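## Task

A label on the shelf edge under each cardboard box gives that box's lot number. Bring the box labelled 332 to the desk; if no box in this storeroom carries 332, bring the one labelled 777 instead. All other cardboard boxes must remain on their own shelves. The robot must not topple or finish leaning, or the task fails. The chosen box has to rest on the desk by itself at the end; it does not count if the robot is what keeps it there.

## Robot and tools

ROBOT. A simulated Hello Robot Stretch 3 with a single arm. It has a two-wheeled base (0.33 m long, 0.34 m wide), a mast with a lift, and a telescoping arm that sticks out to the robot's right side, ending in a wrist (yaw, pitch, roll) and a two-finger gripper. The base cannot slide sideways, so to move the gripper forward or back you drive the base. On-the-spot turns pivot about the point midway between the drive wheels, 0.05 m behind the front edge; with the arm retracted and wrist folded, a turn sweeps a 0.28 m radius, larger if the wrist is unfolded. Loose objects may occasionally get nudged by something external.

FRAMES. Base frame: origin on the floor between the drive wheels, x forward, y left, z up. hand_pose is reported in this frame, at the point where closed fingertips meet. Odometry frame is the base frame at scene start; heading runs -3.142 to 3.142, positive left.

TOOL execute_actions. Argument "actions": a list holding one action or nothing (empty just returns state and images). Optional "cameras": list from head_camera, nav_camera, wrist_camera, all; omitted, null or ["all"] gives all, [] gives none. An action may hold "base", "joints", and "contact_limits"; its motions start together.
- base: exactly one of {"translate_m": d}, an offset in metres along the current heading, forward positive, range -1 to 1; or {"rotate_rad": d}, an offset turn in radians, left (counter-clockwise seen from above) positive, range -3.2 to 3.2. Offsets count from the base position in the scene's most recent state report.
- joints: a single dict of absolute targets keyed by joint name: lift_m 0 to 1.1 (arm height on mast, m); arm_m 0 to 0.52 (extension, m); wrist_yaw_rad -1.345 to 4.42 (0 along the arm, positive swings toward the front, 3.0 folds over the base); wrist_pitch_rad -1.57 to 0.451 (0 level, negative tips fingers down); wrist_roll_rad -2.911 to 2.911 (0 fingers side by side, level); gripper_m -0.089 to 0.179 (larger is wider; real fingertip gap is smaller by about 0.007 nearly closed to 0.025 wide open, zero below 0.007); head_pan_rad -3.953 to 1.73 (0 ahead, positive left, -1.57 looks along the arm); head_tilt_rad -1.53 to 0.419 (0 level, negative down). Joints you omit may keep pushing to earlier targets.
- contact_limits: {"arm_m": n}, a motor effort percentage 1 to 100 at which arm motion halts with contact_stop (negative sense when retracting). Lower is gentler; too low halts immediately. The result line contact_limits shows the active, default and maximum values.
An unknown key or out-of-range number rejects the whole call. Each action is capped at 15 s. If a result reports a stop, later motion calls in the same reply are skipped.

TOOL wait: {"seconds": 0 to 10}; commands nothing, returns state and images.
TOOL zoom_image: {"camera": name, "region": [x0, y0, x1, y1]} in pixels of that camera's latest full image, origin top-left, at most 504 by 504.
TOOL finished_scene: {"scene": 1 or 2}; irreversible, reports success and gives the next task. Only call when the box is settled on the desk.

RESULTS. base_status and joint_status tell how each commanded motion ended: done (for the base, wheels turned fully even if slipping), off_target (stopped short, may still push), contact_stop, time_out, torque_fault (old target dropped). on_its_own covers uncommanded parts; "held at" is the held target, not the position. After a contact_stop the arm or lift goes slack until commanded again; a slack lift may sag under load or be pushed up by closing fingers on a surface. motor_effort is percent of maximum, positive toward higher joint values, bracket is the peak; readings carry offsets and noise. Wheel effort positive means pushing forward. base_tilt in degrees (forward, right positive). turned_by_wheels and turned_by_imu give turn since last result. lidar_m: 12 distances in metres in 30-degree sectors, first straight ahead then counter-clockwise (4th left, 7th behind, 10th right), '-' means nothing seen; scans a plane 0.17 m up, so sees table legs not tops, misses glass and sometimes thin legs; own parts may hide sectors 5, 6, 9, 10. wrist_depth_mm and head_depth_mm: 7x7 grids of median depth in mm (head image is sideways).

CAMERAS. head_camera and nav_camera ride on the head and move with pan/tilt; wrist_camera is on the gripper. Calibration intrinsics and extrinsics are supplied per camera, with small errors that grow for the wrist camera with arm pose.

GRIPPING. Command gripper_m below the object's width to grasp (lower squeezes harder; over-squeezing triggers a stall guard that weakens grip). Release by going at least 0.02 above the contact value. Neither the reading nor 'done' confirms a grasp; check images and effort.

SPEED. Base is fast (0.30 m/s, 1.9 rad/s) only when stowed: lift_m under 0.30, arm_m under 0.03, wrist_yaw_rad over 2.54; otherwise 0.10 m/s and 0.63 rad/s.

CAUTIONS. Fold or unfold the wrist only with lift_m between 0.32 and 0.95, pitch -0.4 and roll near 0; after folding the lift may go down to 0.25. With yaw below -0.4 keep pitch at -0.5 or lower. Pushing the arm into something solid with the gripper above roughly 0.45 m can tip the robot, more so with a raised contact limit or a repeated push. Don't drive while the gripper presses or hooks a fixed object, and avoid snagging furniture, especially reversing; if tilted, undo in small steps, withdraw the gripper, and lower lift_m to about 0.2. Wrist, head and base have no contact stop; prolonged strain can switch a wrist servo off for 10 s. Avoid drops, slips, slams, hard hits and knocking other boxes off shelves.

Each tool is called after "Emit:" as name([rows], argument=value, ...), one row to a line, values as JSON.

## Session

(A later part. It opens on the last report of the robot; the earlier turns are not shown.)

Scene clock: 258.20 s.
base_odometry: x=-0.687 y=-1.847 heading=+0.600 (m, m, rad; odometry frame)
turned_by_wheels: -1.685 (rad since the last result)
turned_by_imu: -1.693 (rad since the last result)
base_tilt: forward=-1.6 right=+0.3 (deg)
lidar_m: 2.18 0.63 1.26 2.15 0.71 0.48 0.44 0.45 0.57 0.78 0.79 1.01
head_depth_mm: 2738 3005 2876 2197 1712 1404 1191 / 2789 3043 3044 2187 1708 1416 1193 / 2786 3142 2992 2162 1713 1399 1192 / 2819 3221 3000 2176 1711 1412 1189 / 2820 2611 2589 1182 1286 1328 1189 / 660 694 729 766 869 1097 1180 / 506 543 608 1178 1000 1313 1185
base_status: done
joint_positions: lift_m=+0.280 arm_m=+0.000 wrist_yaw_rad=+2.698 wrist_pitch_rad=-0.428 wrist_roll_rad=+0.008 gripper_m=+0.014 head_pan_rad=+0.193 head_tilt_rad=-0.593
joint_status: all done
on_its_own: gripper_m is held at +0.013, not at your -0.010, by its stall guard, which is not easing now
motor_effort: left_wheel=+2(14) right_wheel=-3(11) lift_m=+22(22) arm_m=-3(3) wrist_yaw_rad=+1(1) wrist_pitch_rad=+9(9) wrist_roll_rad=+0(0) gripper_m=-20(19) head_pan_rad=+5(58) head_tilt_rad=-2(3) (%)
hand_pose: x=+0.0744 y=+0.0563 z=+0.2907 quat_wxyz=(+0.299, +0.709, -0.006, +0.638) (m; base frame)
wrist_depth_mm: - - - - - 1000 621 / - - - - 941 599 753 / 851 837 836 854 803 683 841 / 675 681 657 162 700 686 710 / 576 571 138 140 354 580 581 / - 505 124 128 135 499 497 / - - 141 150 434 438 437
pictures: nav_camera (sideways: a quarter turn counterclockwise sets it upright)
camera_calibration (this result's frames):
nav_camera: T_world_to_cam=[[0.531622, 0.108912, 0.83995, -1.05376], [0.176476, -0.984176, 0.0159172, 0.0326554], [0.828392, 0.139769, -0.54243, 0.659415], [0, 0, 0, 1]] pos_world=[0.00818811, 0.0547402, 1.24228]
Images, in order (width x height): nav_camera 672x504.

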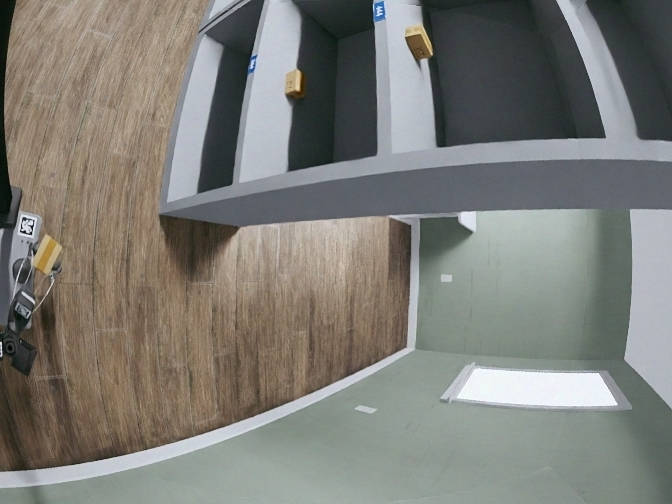

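Emit:
execute_actions([
  {"base": {"translate_m": 1.0}, "joints": {"head_pan_rad": 0.6, "head_tilt_rad": -0.5}},
], cameras=["head_camera", "nav_camera"])

Scene clock: 264.70 s.
base_odometry: x=+0.139 y=-1.282 heading=+0.600 (m, m, rad; odometry frame)
turned_by_wheels: +0.000 (rad since the last result)
turned_by_imu: -0.006 (rad since the last result)
base_tilt: forward=-1.6 right=+0.3 (deg)
lidar_m: 1.84 2.01 2.70 0.36 0.36 0.46 1.44 1.08 0.72 0.67 0.68 0.86
head_depth_mm: 1906 2094 2273 2394 1876 1497 1255 / 2011 2180 2391 2509 1866 1494 1242 / 2119 2343 2085 2311 1872 1494 1241 / 2243 2420 2134 2374 1863 1497 1236 / 2343 2579 2919 2472 1864 1487 1239 / 2519 2722 3091 2466 1859 1491 1234 / 2657 2885 3219 2447 1849 1482 1228
base_status: done
joint_positions: lift_m=+0.280 arm_m=+0.000 wrist_yaw_rad=+2.698 wrist_pitch_rad=-0.428 wrist_roll_rad=+0.008 gripper_m=+0.014 head_pan_rad=+0.593 head_tilt_rad=-0.506
joint_status: all done
on_its_own: gripper_m is held at +0.013, not at your -0.010, by its stall guard, which is not easing now
motor_effort: left_wheel=+3(14) right_wheel=-3(9) lift_m=+22(22) arm_m=-3(3) wrist_yaw_rad=+1(1) wrist_pitch_rad=+9(9) wrist_roll_rad=+0(0) gripper_m=-20(19) head_pan_rad=+4(40) head_tilt_rad=+2(14) (%)
hand_pose: x=+0.0744 y=+0.0563 z=+0.2907 quat_wxyz=(+0.299, +0.709, -0.006, +0.638) (m; base frame)
wrist_depth_mm: 316 - - - - - - / 336 - - - - - - / 356 764 852 852 876 906 889 / 389 441 659 163 699 687 714 / 424 463 138 140 354 576 583 / - 491 125 127 135 498 500 / - - 141 150 434 434 434
pictures: head_camera (sideways: a quarter turn clockwise sets it upright), nav_camera (sideways: a quarter turn counterclockwise sets it upright)
camera_calibration (this result's frames):
head_camera: T_world_to_cam=[[-0.395902, -0.319096, -0.861069, 1.14596], [-0.602022, 0.798253, -0.0190202, 0.0319746], [0.69342, 0.510852, -0.508133, 0.614835], [0, 0, 0, 1]] pos_world=[0.0465987, 0.0260581, 1.29978]
nav_camera: T_world_to_cam=[[0.385078, 0.265537, 0.883858, -1.11013], [0.54482, -0.838427, 0.0145222, 0.0322229], [0.744907, 0.475951, -0.46753, 0.562469], [0, 0, 0, 1]] pos_world=[-0.00905519, 0.0540903, 1.2437]
Images, in order (width x height): head_camera 896x504, nav_camera 672x504.

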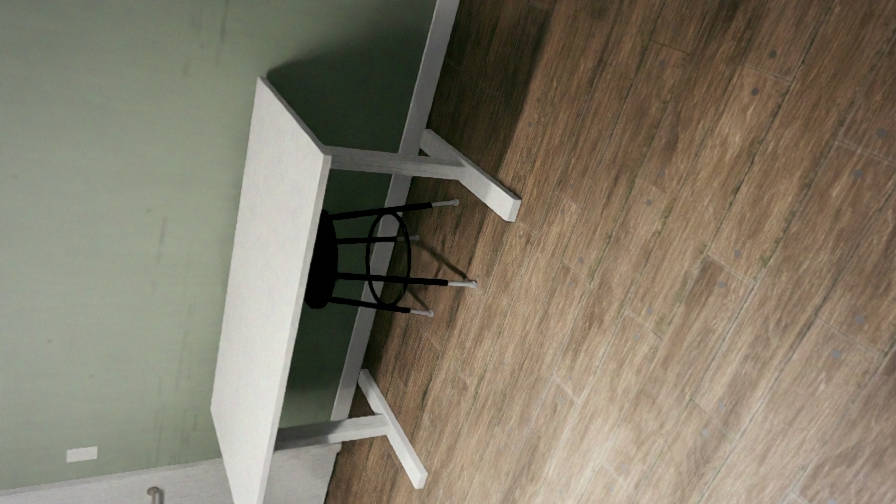

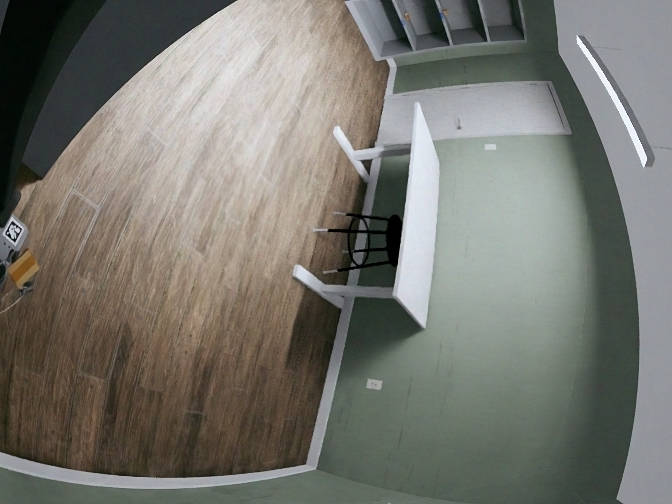

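Emit:
execute_actions([
  {"base": {"rotate_rad": 0.66}, "joints": {"head_pan_rad": 0.0, "head_tilt_rad": -0.7}},
], cameras=["nav_camera"])

Scene clock: 270.73 s.
base_odometry: x=+0.139 y=-1.282 heading=+1.260 (m, m, rad; odometry frame)
turned_by_wheels: +0.660 (rad since the last result)
turned_by_imu: +0.665 (rad since the last result)
base_tilt: forward=-1.6 right=+0.3 (deg)
lidar_m: 2.01 3.38 0.36 0.37 0.52 1.44 0.93 0.69 0.67 0.70 0.98 2.34
head_depth_mm: 1984 2205 2378 1927 1582 1325 1143 / 2090 1877 2327 1915 1570 1317 1154 / 2215 1973 2492 1926 1582 1328 1144 / 2326 2221 2491 1923 1580 1332 1143 / 2418 2927 2512 1923 1561 1325 1142 / 2583 3001 2486 1914 1582 1324 1144 / 2902 3297 2475 1928 1562 1328 1139
base_status: done
joint_positions: lift_m=+0.280 arm_m=+0.000 wrist_yaw_rad=+2.698 wrist_pitch_rad=-0.428 wrist_roll_rad=+0.008 gripper_m=+0.014 head_pan_rad=+0.007 head_tilt_rad=-0.691
joint_status: all done
on_its_own: gripper_m is held at +0.013, not at your -0.010, by its stall guard, which is not easing now
motor_effort: left_wheel=-4(12) right_wheel=+3(12) lift_m=+22(22) arm_m=-3(3) wrist_yaw_rad=+1(3) wrist_pitch_rad=+9(8) wrist_roll_rad=+0(0) gripper_m=-20(19) head_pan_rad=-4(48) head_tilt_rad=-3(16) (%)
hand_pose: x=+0.0744 y=+0.0563 z=+0.2907 quat_wxyz=(+0.299, +0.709, -0.006, +0.638) (m; base frame)
wrist_depth_mm: 394 388 376 375 - - - / 426 427 412 419 - - - / 488 473 454 440 884 893 868 / 538 522 489 163 680 706 710 / 569 569 139 140 353 579 588 / - 499 125 128 135 495 507 / - - 141 150 437 441 441
pictures: nav_camera (sideways: a quarter turn counterclockwise sets it upright)
camera_calibration (this result's frames):
nav_camera: T_world_to_cam=[[0.62222, 0.00948248, 0.782785, -0.979792], [-0.0065868, -0.999828, 0.0173474, 0.0319123], [0.782815, -0.0159499, -0.62205, 0.763274], [0, 0, 0, 1]] pos_world=[0.0123535, 0.0533718, 1.24121]
Images, in order (width x height): nav_camera 672x504.

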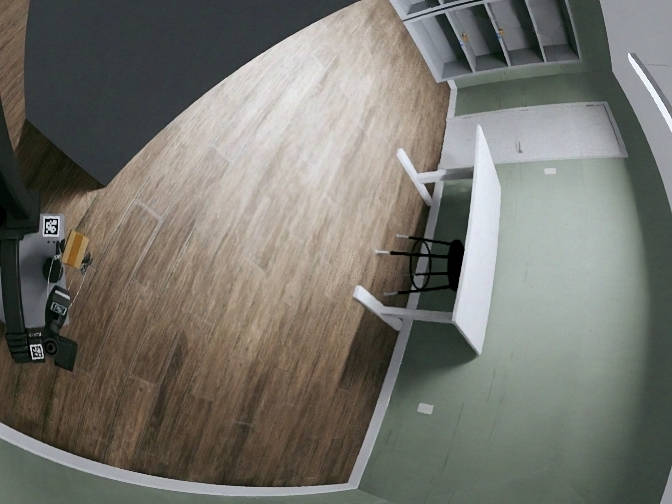

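Emit:
execute_actions([
  {"base": {"translate_m": 1.0}, "joints": {"head_pan_rad": -0.3, "head_tilt_rad": -0.7}},
], cameras=["head_camera", "nav_camera"])

Scene clock: 278.27 s.
base_odometry: x=+0.445 y=-0.330 heading=+1.260 (m, m, rad; odometry frame)
turned_by_wheels: +0.000 (rad since the last result)
turned_by_imu: -0.006 (rad since the last result)
base_tilt: forward=-1.6 right=+0.3 (deg)
lidar_m: 0.98 1.73 3.02 1.16 0.86 0.83 1.67 1.23 1.19 1.25 1.52 1.04
head_depth_mm: 1178 1331 1511 1750 1567 1325 1146 / 1213 1353 1470 1780 1579 1326 1142 / 1249 1381 1102 938 1535 1326 1141 / 1286 1408 1099 1451 1559 1332 1147 / 1326 1455 1091 1761 1573 1321 1141 / 1364 1481 1091 1739 1562 1325 1149 / 1410 1532 1095 1851 1565 1324 1136
base_status: done
joint_positions: lift_m=+0.280 arm_m=+0.000 wrist_yaw_rad=+2.698 wrist_pitch_rad=-0.428 wrist_roll_rad=+0.008 gripper_m=+0.014 head_pan_rad=-0.293 head_tilt_rad=-0.692
joint_status: all done
on_its_own: gripper_m is held at +0.013, not at your -0.010, by its stall guard, which is not easing now
motor_effort: left_wheel=-3(8) right_wheel=+2(11) lift_m=+22(22) arm_m=-3(3) wrist_yaw_rad=+1(1) wrist_pitch_rad=+8(9) wrist_roll_rad=+0(0) gripper_m=-20(20) head_pan_rad=-5(34) head_tilt_rad=-4(4) (%)
hand_pose: x=+0.0744 y=+0.0563 z=+0.2907 quat_wxyz=(+0.299, +0.709, -0.006, +0.638) (m; base frame)
wrist_depth_mm: - - - - - - - / - - - - - - - / 841 837 867 849 873 879 891 / 697 670 651 163 684 686 708 / 575 565 138 141 355 589 587 / - 507 124 127 135 500 493 / - - 141 149 434 435 435
pictures: head_camera (sideways: a quarter turn clockwise sets it upright), nav_camera (sideways: a quarter turn counterclockwise sets it upright)
camera_calibration (this result's frames):
head_camera: T_world_to_cam=[[-0.641467, 0.148277, -0.752684, 1.00616], [0.235075, 0.971937, -0.00887181, 0.0136528], [0.730246, -0.182629, -0.658322, 0.809999], [0, 0, 0, 1]] pos_world=[0.0507107, -0.0145307, 1.29068]
nav_camera: T_world_to_cam=[[0.597806, -0.175176, 0.782267, -0.978967], [-0.302017, -0.953145, 0.0173588, 0.0336995], [0.742573, -0.246635, -0.622702, 0.764367], [0, 0, 0, 1]] pos_world=[0.0278121, 0.0491485, 1.2412]
Images, in order (width x height): head_camera 896x504, nav_camera 672x504.

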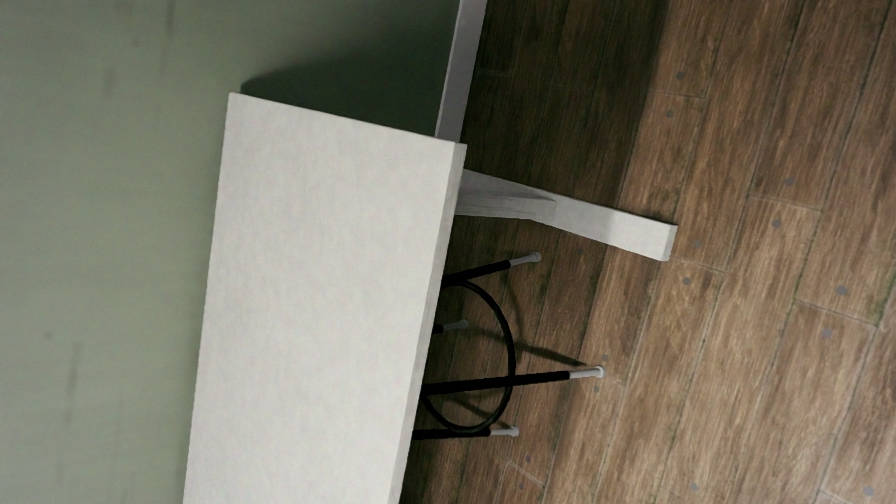

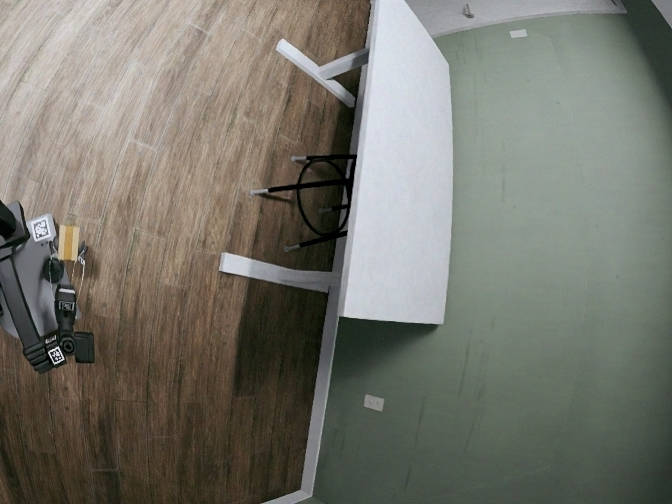

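Emit:
execute_actions([
  {"base": {"translate_m": 0.3}, "joints": {"lift_m": 0.81, "head_pan_rad": -0.5, "head_tilt_rad": -0.9}},
], cameras=["nav_camera"])

Scene clock: 302.73 s.
base_odometry: x=+0.537 y=-0.045 heading=+1.260 (m, m, rad; odometry frame)
turned_by_wheels: +0.000 (rad since the last result)
turned_by_imu: -0.001 (rad since the last result)
base_tilt: forward=-1.6 right=+0.3 (deg)
lidar_m: 0.67 1.46 2.96 1.53 1.12 1.09 1.14 1.39 1.35 1.41 1.25 0.76
head_depth_mm: 1045 1230 1488 1589 1386 1223 1110 / 1051 1211 1420 1527 1386 1221 1123 / 1066 1004 821 713 1389 1219 1116 / 1071 1001 820 716 1364 1236 1098 / 1090 1002 827 715 1392 1223 1091 / 1096 1007 826 733 1355 1227 1101 / 1105 1005 828 732 1384 1229 1099
base_status: done
joint_positions: lift_m=+0.810 arm_m=+0.000 wrist_yaw_rad=+2.698 wrist_pitch_rad=-0.428 wrist_roll_rad=+0.008 gripper_m=+0.014 head_pan_rad=-0.493 head_tilt_rad=-0.889
joint_status: all done
on_its_own: gripper_m is held at +0.013, not at your -0.010, by its stall guard, which is not easing now
motor_effort: left_wheel=-3(14) right_wheel=+1(12) lift_m=+37(40) arm_m=-3(3) wrist_yaw_rad=+0(2) wrist_pitch_rad=+9(9) wrist_roll_rad=+0(0) gripper_m=-20(20) head_pan_rad=-4(28) head_tilt_rad=-5(18) (%)
hand_pose: x=+0.0744 y=+0.0563 z=+0.8200 quat_wxyz=(+0.299, +0.709, -0.006, +0.638) (m; base frame)
wrist_depth_mm: - - - - - 985 925 / - - - - - - 626 / - - - - - - - / - - - 164 - - - / - - 138 140 - - - / - - 127 127 135 - - / - 982 - 150 - - -
pictures: nav_camera (sideways: a quarter turn counterclockwise sets it upright)
camera_calibration (this result's frames):
nav_camera: T_world_to_cam=[[0.675381, -0.3574, 0.645078, -0.800653], [-0.482285, -0.875792, 0.0197145, 0.0317371], [0.557909, -0.324427, -0.763862, 0.949091], [0, 0, 0, 1]] pos_world=[0.0265455, 0.0495517, 1.24083]
Images, in order (width x height): nav_camera 672x504.

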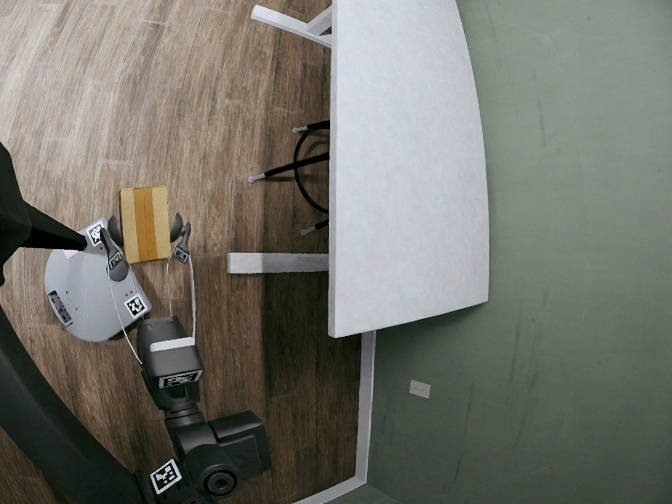

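Emit:
execute_actions([
  {"base": {"rotate_rad": 1.15}, "joints": {"wrist_yaw_rad": 0.4, "wrist_pitch_rad": -0.49, "arm_m": 0.3, "head_pan_rad": -1.45, "head_tilt_rad": -0.7}},
])

Scene clock: 307.40 s.
base_odometry: x=+0.537 y=-0.045 heading=+2.410 (m, m, rad; odometry frame)
turned_by_wheels: +1.150 (rad since the last result)
turned_by_imu: +1.161 (rad since the last result)
base_tilt: forward=-1.5 right=+0.3 (deg)
lidar_m: 2.89 1.38 1.10 1.09 1.71 1.36 1.35 1.46 1.23 0.76 0.67 1.47
head_depth_mm: 972 1094 1168 - 686 1320 1144 / 999 1132 1119 - 687 1303 1140 / 1029 1164 1118 762 704 1288 1146 / 1056 1199 1066 811 724 1316 1142 / 1094 1250 1070 837 742 1286 1138 / 1120 1273 1067 836 1186 1318 1136 / 1163 1329 1065 834 1473 1311 1140
base_status: done
joint_positions: lift_m=+0.810 arm_m=+0.300 wrist_yaw_rad=+0.402 wrist_pitch_rad=-0.512 wrist_roll_rad=+0.008 gripper_m=+0.014 head_pan_rad=-1.443 head_tilt_rad=-0.704
joint_status: all done
on_its_own: gripper_m is held at +0.013, not at your -0.010, by its stall guard, which is not easing now
motor_effort: left_wheel=-3(9) right_wheel=+2(7) lift_m=+37(37) arm_m=+3(3) wrist_yaw_rad=-3(7) wrist_pitch_rad=+7(8) wrist_roll_rad=+0(0) gripper_m=-20(20) head_pan_rad=-5(57) head_tilt_rad=+2(17) (%)
hand_pose: x=+0.0612 y=-0.6395 z=+0.8017 quat_wxyz=(+0.704, +0.312, -0.637, -0.041) (m; base frame)
wrist_depth_mm: 602 610 620 620 619 578 525 / 458 451 469 461 465 484 478 / 368 373 375 379 380 383 384 / 312 309 303 163 315 316 319 / 266 266 138 140 206 270 272 / 233 240 126 128 135 236 240 / 208 208 205 150 211 213 212
pictures: head_camera (sideways: a quarter turn clockwise sets it upright), nav_camera (sideways: a quarter turn counterclockwise sets it upright), wrist_camera
camera_calibration (this result's frames):
head_camera: T_world_to_cam=[[-0.127793, 0.655283, -0.744495, 0.992353], [0.983182, 0.182445, -0.00818081, 0.0081896], [0.130469, -0.73302, -0.667577, 0.825697], [0, 0, 0, 1]] pos_world=[0.0110362, -0.0465139, 1.29009]
nav_camera: T_world_to_cam=[[0.085455, -0.626779, 0.774497, -0.965714], [-0.993352, -0.113775, 0.0175276, 0.0376973], [0.0771325, -0.770846, -0.632335, 0.780958], [0, 0, 0, 1]] pos_world=[0.0597345, 0.00099787, 1.24111]
wrist_camera: T_world_to_cam=[[-0.92879, -0.370202, 0.0173213, -0.204398], [-0.261411, 0.621285, -0.738694, 1.03049], [0.262704, -0.690619, -0.673819, 0.242856], [0, 0, 0, 1]] pos_world=[0.0157394, -0.548176, 0.928397]
Images, in order (width x height): head_camera 896x504, nav_camera 672x504, wrist_camera 644x364.

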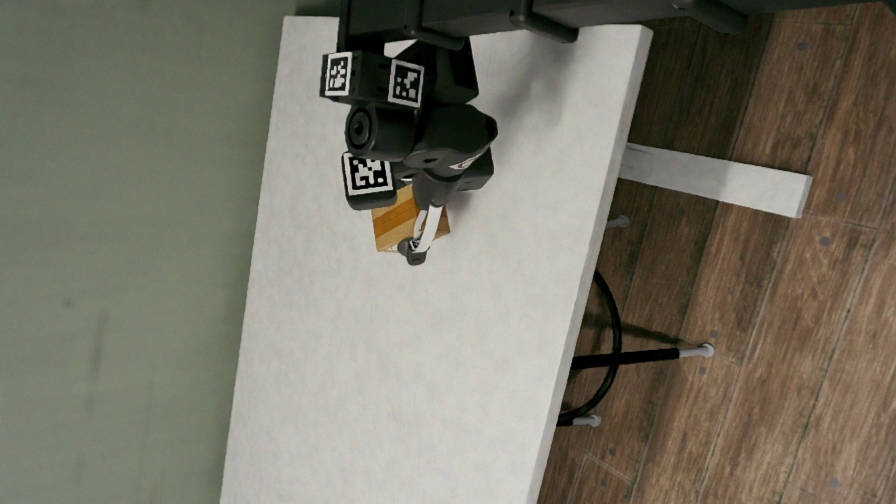

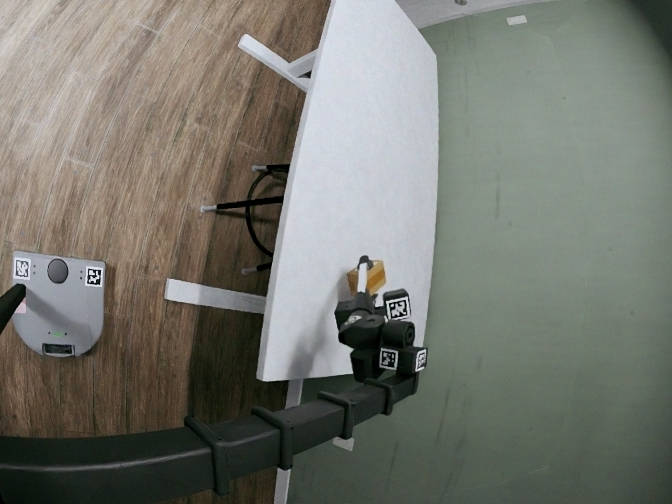

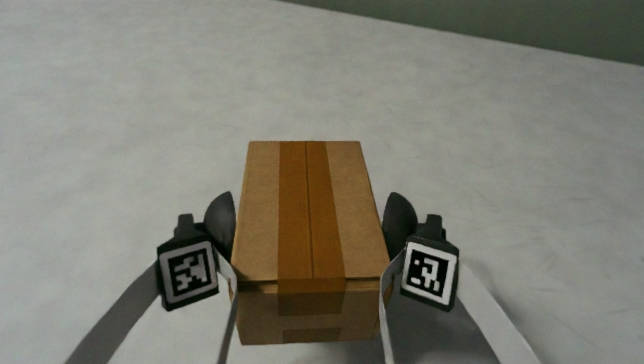

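Emit:
execute_actions([
  {"joints": {"lift_m": 0.76}},
], cameras=["head_camera", "wrist_camera"])

Scene clock: 311.03 s.
base_odometry: x=+0.537 y=-0.045 heading=+2.410 (m, m, rad; odometry frame)
turned_by_wheels: +0.000 (rad since the last result)
turned_by_imu: +0.001 (rad since the last result)
base_tilt: forward=-1.5 right=+0.4 (deg)
lidar_m: 2.88 1.38 1.10 1.09 1.71 1.36 1.35 1.46 1.23 0.77 0.67 1.46
head_depth_mm: 973 1092 1119 - 687 1313 1120 / 999 1128 1069 - 685 1324 1141 / 1026 1167 1063 - 704 1286 1141 / 1059 1207 1070 808 724 1312 1140 / 1095 1254 1071 837 742 1295 1136 / 1126 1273 1071 839 1184 1320 1145 / 1168 1317 1065 835 1471 1316 1137
base_status: not commanded
joint_positions: lift_m=+0.760 arm_m=+0.300 wrist_yaw_rad=+0.402 wrist_pitch_rad=-0.512 wrist_roll_rad=+0.008 gripper_m=+0.014 head_pan_rad=-1.443 head_tilt_rad=-0.704
joint_status: all done
on_its_own: gripper_m is held at +0.013, not at your -0.010, by its stall guard, which is not easing now
motor_effort: left_wheel=-3(4) right_wheel=+3(3) lift_m=+21(31) arm_m=+3(3) wrist_yaw_rad=-2(2) wrist_pitch_rad=+6(7) wrist_roll_rad=+0(0) gripper_m=-20(21) head_pan_rad=-5(5) head_tilt_rad=+3(2) (%)
hand_pose: x=+0.0611 y=-0.6394 z=+0.7524 quat_wxyz=(+0.704, +0.312, -0.637, -0.041) (m; base frame)
wrist_depth_mm: 459 465 469 474 481 476 485 / 348 353 356 360 356 361 367 / 280 284 286 287 285 291 295 / 237 238 231 162 242 242 245 / 201 204 139 140 176 208 208 / 178 182 126 127 136 181 183 / 164 159 156 150 161 161 162
pictures: head_camera (sideways: a quarter turn clockwise sets it upright), wrist_camera
camera_calibration (this result's frames):
head_camera: T_world_to_cam=[[-0.127793, 0.655283, -0.744495, 0.992353], [0.983182, 0.182445, -0.00818082, 0.00818961], [0.130468, -0.73302, -0.667577, 0.825697], [0, 0, 0, 1]] pos_world=[0.0110362, -0.0465139, 1.29009]
wrist_camera: T_world_to_cam=[[-0.928788, -0.370205, 0.0173306, -0.203556], [-0.261505, 0.621505, -0.738476, 0.994038], [0.262617, -0.69042, -0.674057, 0.209994], [0, 0, 0, 1]] pos_world=[0.0157367, -0.548173, 0.879149]
Images, in order (width x height): head_camera 896x504, wrist_camera 644x364.

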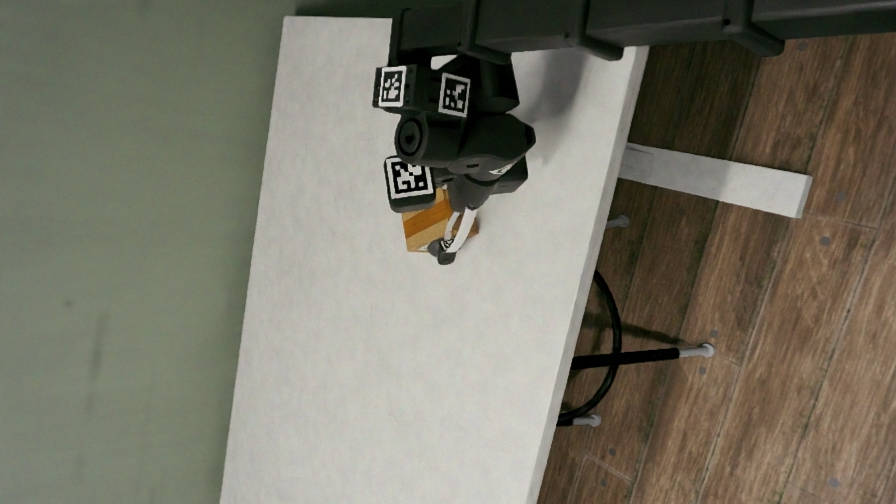

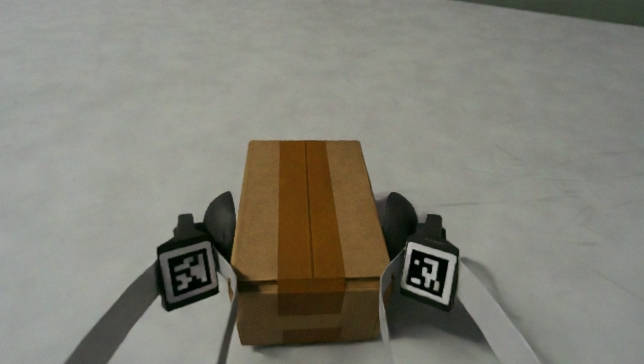

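The depths now match those at the grasp, so the box is within about 1 mm of the desk surface. I'll release it.

Emit:
execute_actions([
  {"joints": {"gripper_m": 0.125}},
], cameras=["head_camera", "wrist_camera"])

Scene clock: 313.77 s.
base_odometry: x=+0.537 y=-0.045 heading=+2.410 (m, m, rad; odometry frame)
turned_by_wheels: +0.000 (rad since the last result)
turned_by_imu: +0.000 (rad since the last result)
base_tilt: forward=-1.5 right=+0.3 (deg)
lidar_m: 2.88 1.38 1.10 1.09 1.71 1.36 1.35 1.46 1.23 0.76 0.67 1.46
head_depth_mm: 970 1090 1114 - 686 1315 1120 / 1000 1128 1072 - 686 1313 1143 / 1030 1172 1065 - 707 1287 1137 / 1059 1210 1072 811 722 1315 1142 / 1095 1253 1070 838 742 1289 1139 / 1134 1271 1073 837 1186 1320 1139 / 1172 1323 1072 836 1484 1312 1137
base_status: not commanded
joint_positions: lift_m=+0.760 arm_m=+0.300 wrist_yaw_rad=+0.401 wrist_pitch_rad=-0.510 wrist_roll_rad=+0.008 gripper_m=+0.125 head_pan_rad=-1.443 head_tilt_rad=-0.704
joint_status: all done
motor_effort: left_wheel=-4(4) right_wheel=+3(3) lift_m=+21(21) arm_m=+4(3) wrist_yaw_rad=-2(2) wrist_pitch_rad=+6(7) wrist_roll_rad=+0(0) gripper_m=+1(84) head_pan_rad=-3(4) head_tilt_rad=+1(3) (%)
hand_pose: x=+0.0613 y=-0.6399 z=+0.7531 quat_wxyz=(+0.704, +0.311, -0.638, -0.040) (m; base frame)
wrist_depth_mm: 461 469 477 488 493 488 491 / 353 354 359 361 368 366 365 / 283 282 289 288 292 292 294 / 238 239 224 165 243 242 245 / 204 214 194 141 207 214 209 / 183 - 130 129 174 - 183 / 157 159 157 152 160 162 164
pictures: head_camera (sideways: a quarter turn clockwise sets it upright), wrist_camera
camera_calibration (this result's frames):
head_camera: T_world_to_cam=[[-0.127793, 0.655283, -0.744495, 0.992353], [0.983182, 0.182445, -0.00818081, 0.00818961], [0.130469, -0.73302, -0.667577, 0.825697], [0, 0, 0, 1]] pos_world=[0.0110362, -0.0465139, 1.29009]
wrist_camera: T_world_to_cam=[[-0.928875, -0.369991, 0.0172619, -0.203401], [-0.260532, 0.619528, -0.740478, 0.99498], [0.263276, -0.692309, -0.671859, 0.207192], [0, 0, 0, 1]] pos_world=[0.0157411, -0.548234, 0.879476]
Images, in order (width x height): head_camera 896x504, wrist_camera 644x364.

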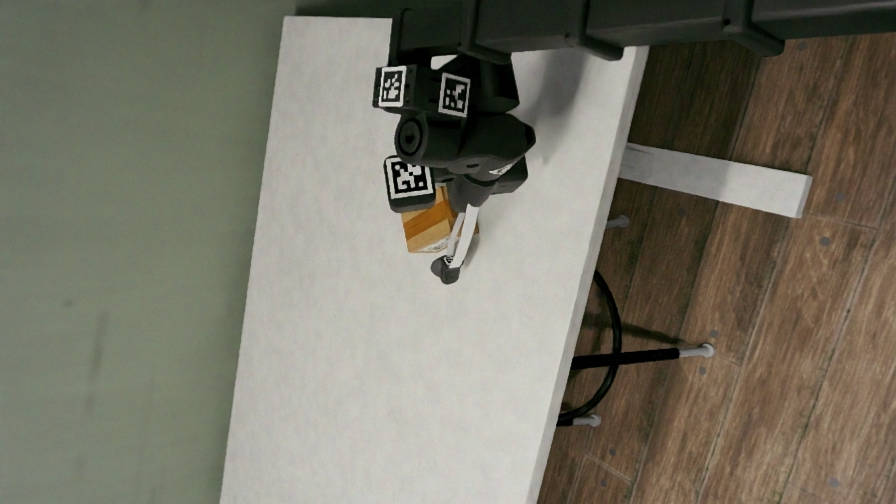

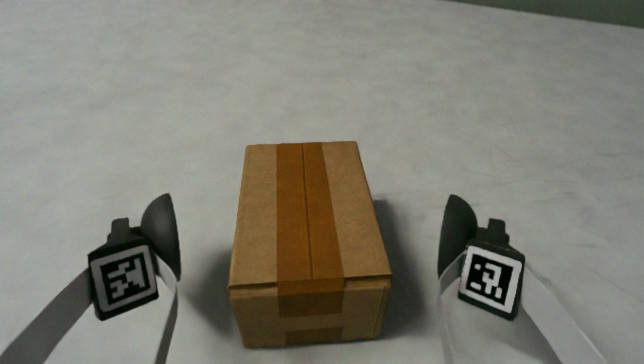

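Emit:
execute_actions([
  {"joints": {"lift_m": 0.84}},
], cameras=["head_camera", "wrist_camera"])

Scene clock: 316.73 s.
base_odometry: x=+0.537 y=-0.045 heading=+2.410 (m, m, rad; odometry frame)
turned_by_wheels: +0.000 (rad since the last result)
turned_by_imu: +0.001 (rad since the last result)
base_tilt: forward=-1.5 right=+0.3 (deg)
lidar_m: 2.89 1.38 1.10 1.09 1.71 1.36 1.35 1.46 1.22 0.76 0.67 1.46
head_depth_mm: 974 1101 1167 787 704 1312 1142 / 1002 1132 1166 791 687 1321 1142 / 1026 1170 1118 787 704 1289 1141 / 1057 1208 1072 785 724 1313 1141 / 1092 1258 1066 834 743 1289 1140 / 1127 1270 1070 839 1180 1306 1141 / 1165 1321 1073 833 1471 1313 1141
base_status: not commanded
joint_positions: lift_m=+0.840 arm_m=+0.300 wrist_yaw_rad=+0.401 wrist_pitch_rad=-0.508 wrist_roll_rad=+0.008 gripper_m=+0.125 head_pan_rad=-1.443 head_tilt_rad=-0.704
joint_status: all done
motor_effort: left_wheel=-3(4) right_wheel=+3(3) lift_m=+37(40) arm_m=+3(3) wrist_yaw_rad=-1(3) wrist_pitch_rad=+6(6) wrist_roll_rad=+0(0) gripper_m=+1(1) head_pan_rad=-4(5) head_tilt_rad=+3(2) (%)
hand_pose: x=+0.0613 y=-0.6400 z=+0.8325 quat_wxyz=(+0.704, +0.311, -0.638, -0.039) (m; base frame)
wrist_depth_mm: 697 713 724 715 652 593 532 / 524 539 538 540 553 551 543 / 426 428 436 428 434 439 446 / 357 362 362 364 364 364 367 / 310 321 308 306 313 324 315 / 277 - 269 214 272 - 275 / 237 241 236 190 242 244 246
pictures: head_camera (sideways: a quarter turn clockwise sets it upright), wrist_camera
camera_calibration (this result's frames):
head_camera: T_world_to_cam=[[-0.127793, 0.655283, -0.744495, 0.992353], [0.983182, 0.182445, -0.00818081, 0.0081896], [0.130468, -0.73302, -0.667578, 0.825697], [0, 0, 0, 1]] pos_world=[0.0110362, -0.0465139, 1.29009]
wrist_camera: T_world_to_cam=[[-0.928882, -0.369975, 0.0172381, -0.204739], [-0.260223, 0.618799, -0.741196, 1.05404], [0.263557, -0.692969, -0.671067, 0.259366], [0, 0, 0, 1]] pos_world=[0.0157494, -0.548254, 0.958831]
Images, in order (width x height): head_camera 896x504, wrist_camera 644x364.

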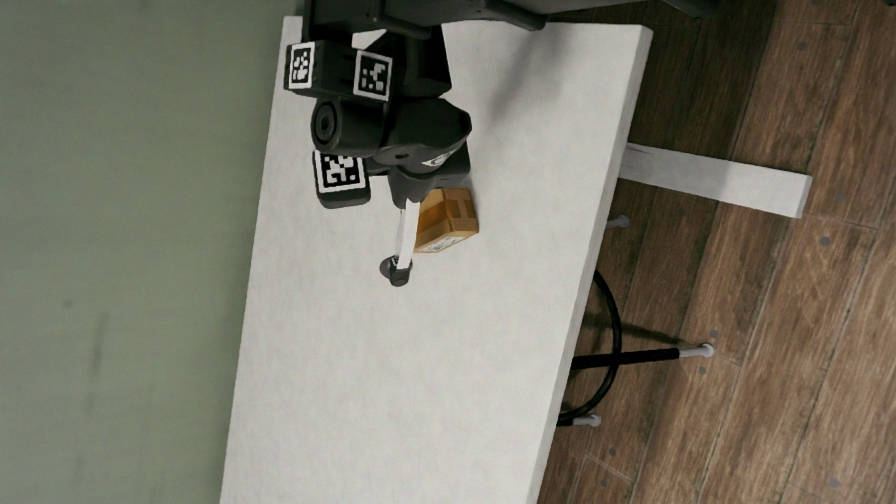

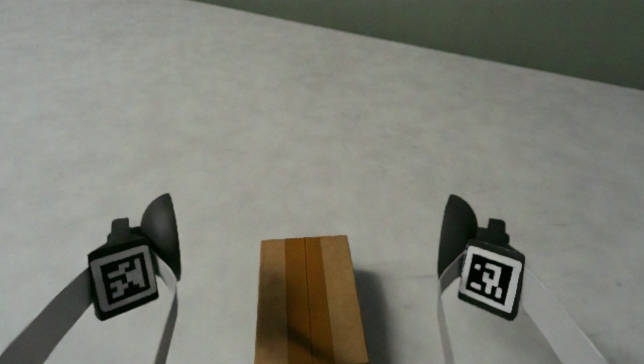

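Box 332 is resting on the desk and the gripper is clear of it, so I'm ending scene 1.

Emit:
finished_scene(scene=1)

The scene is finished: the task was done.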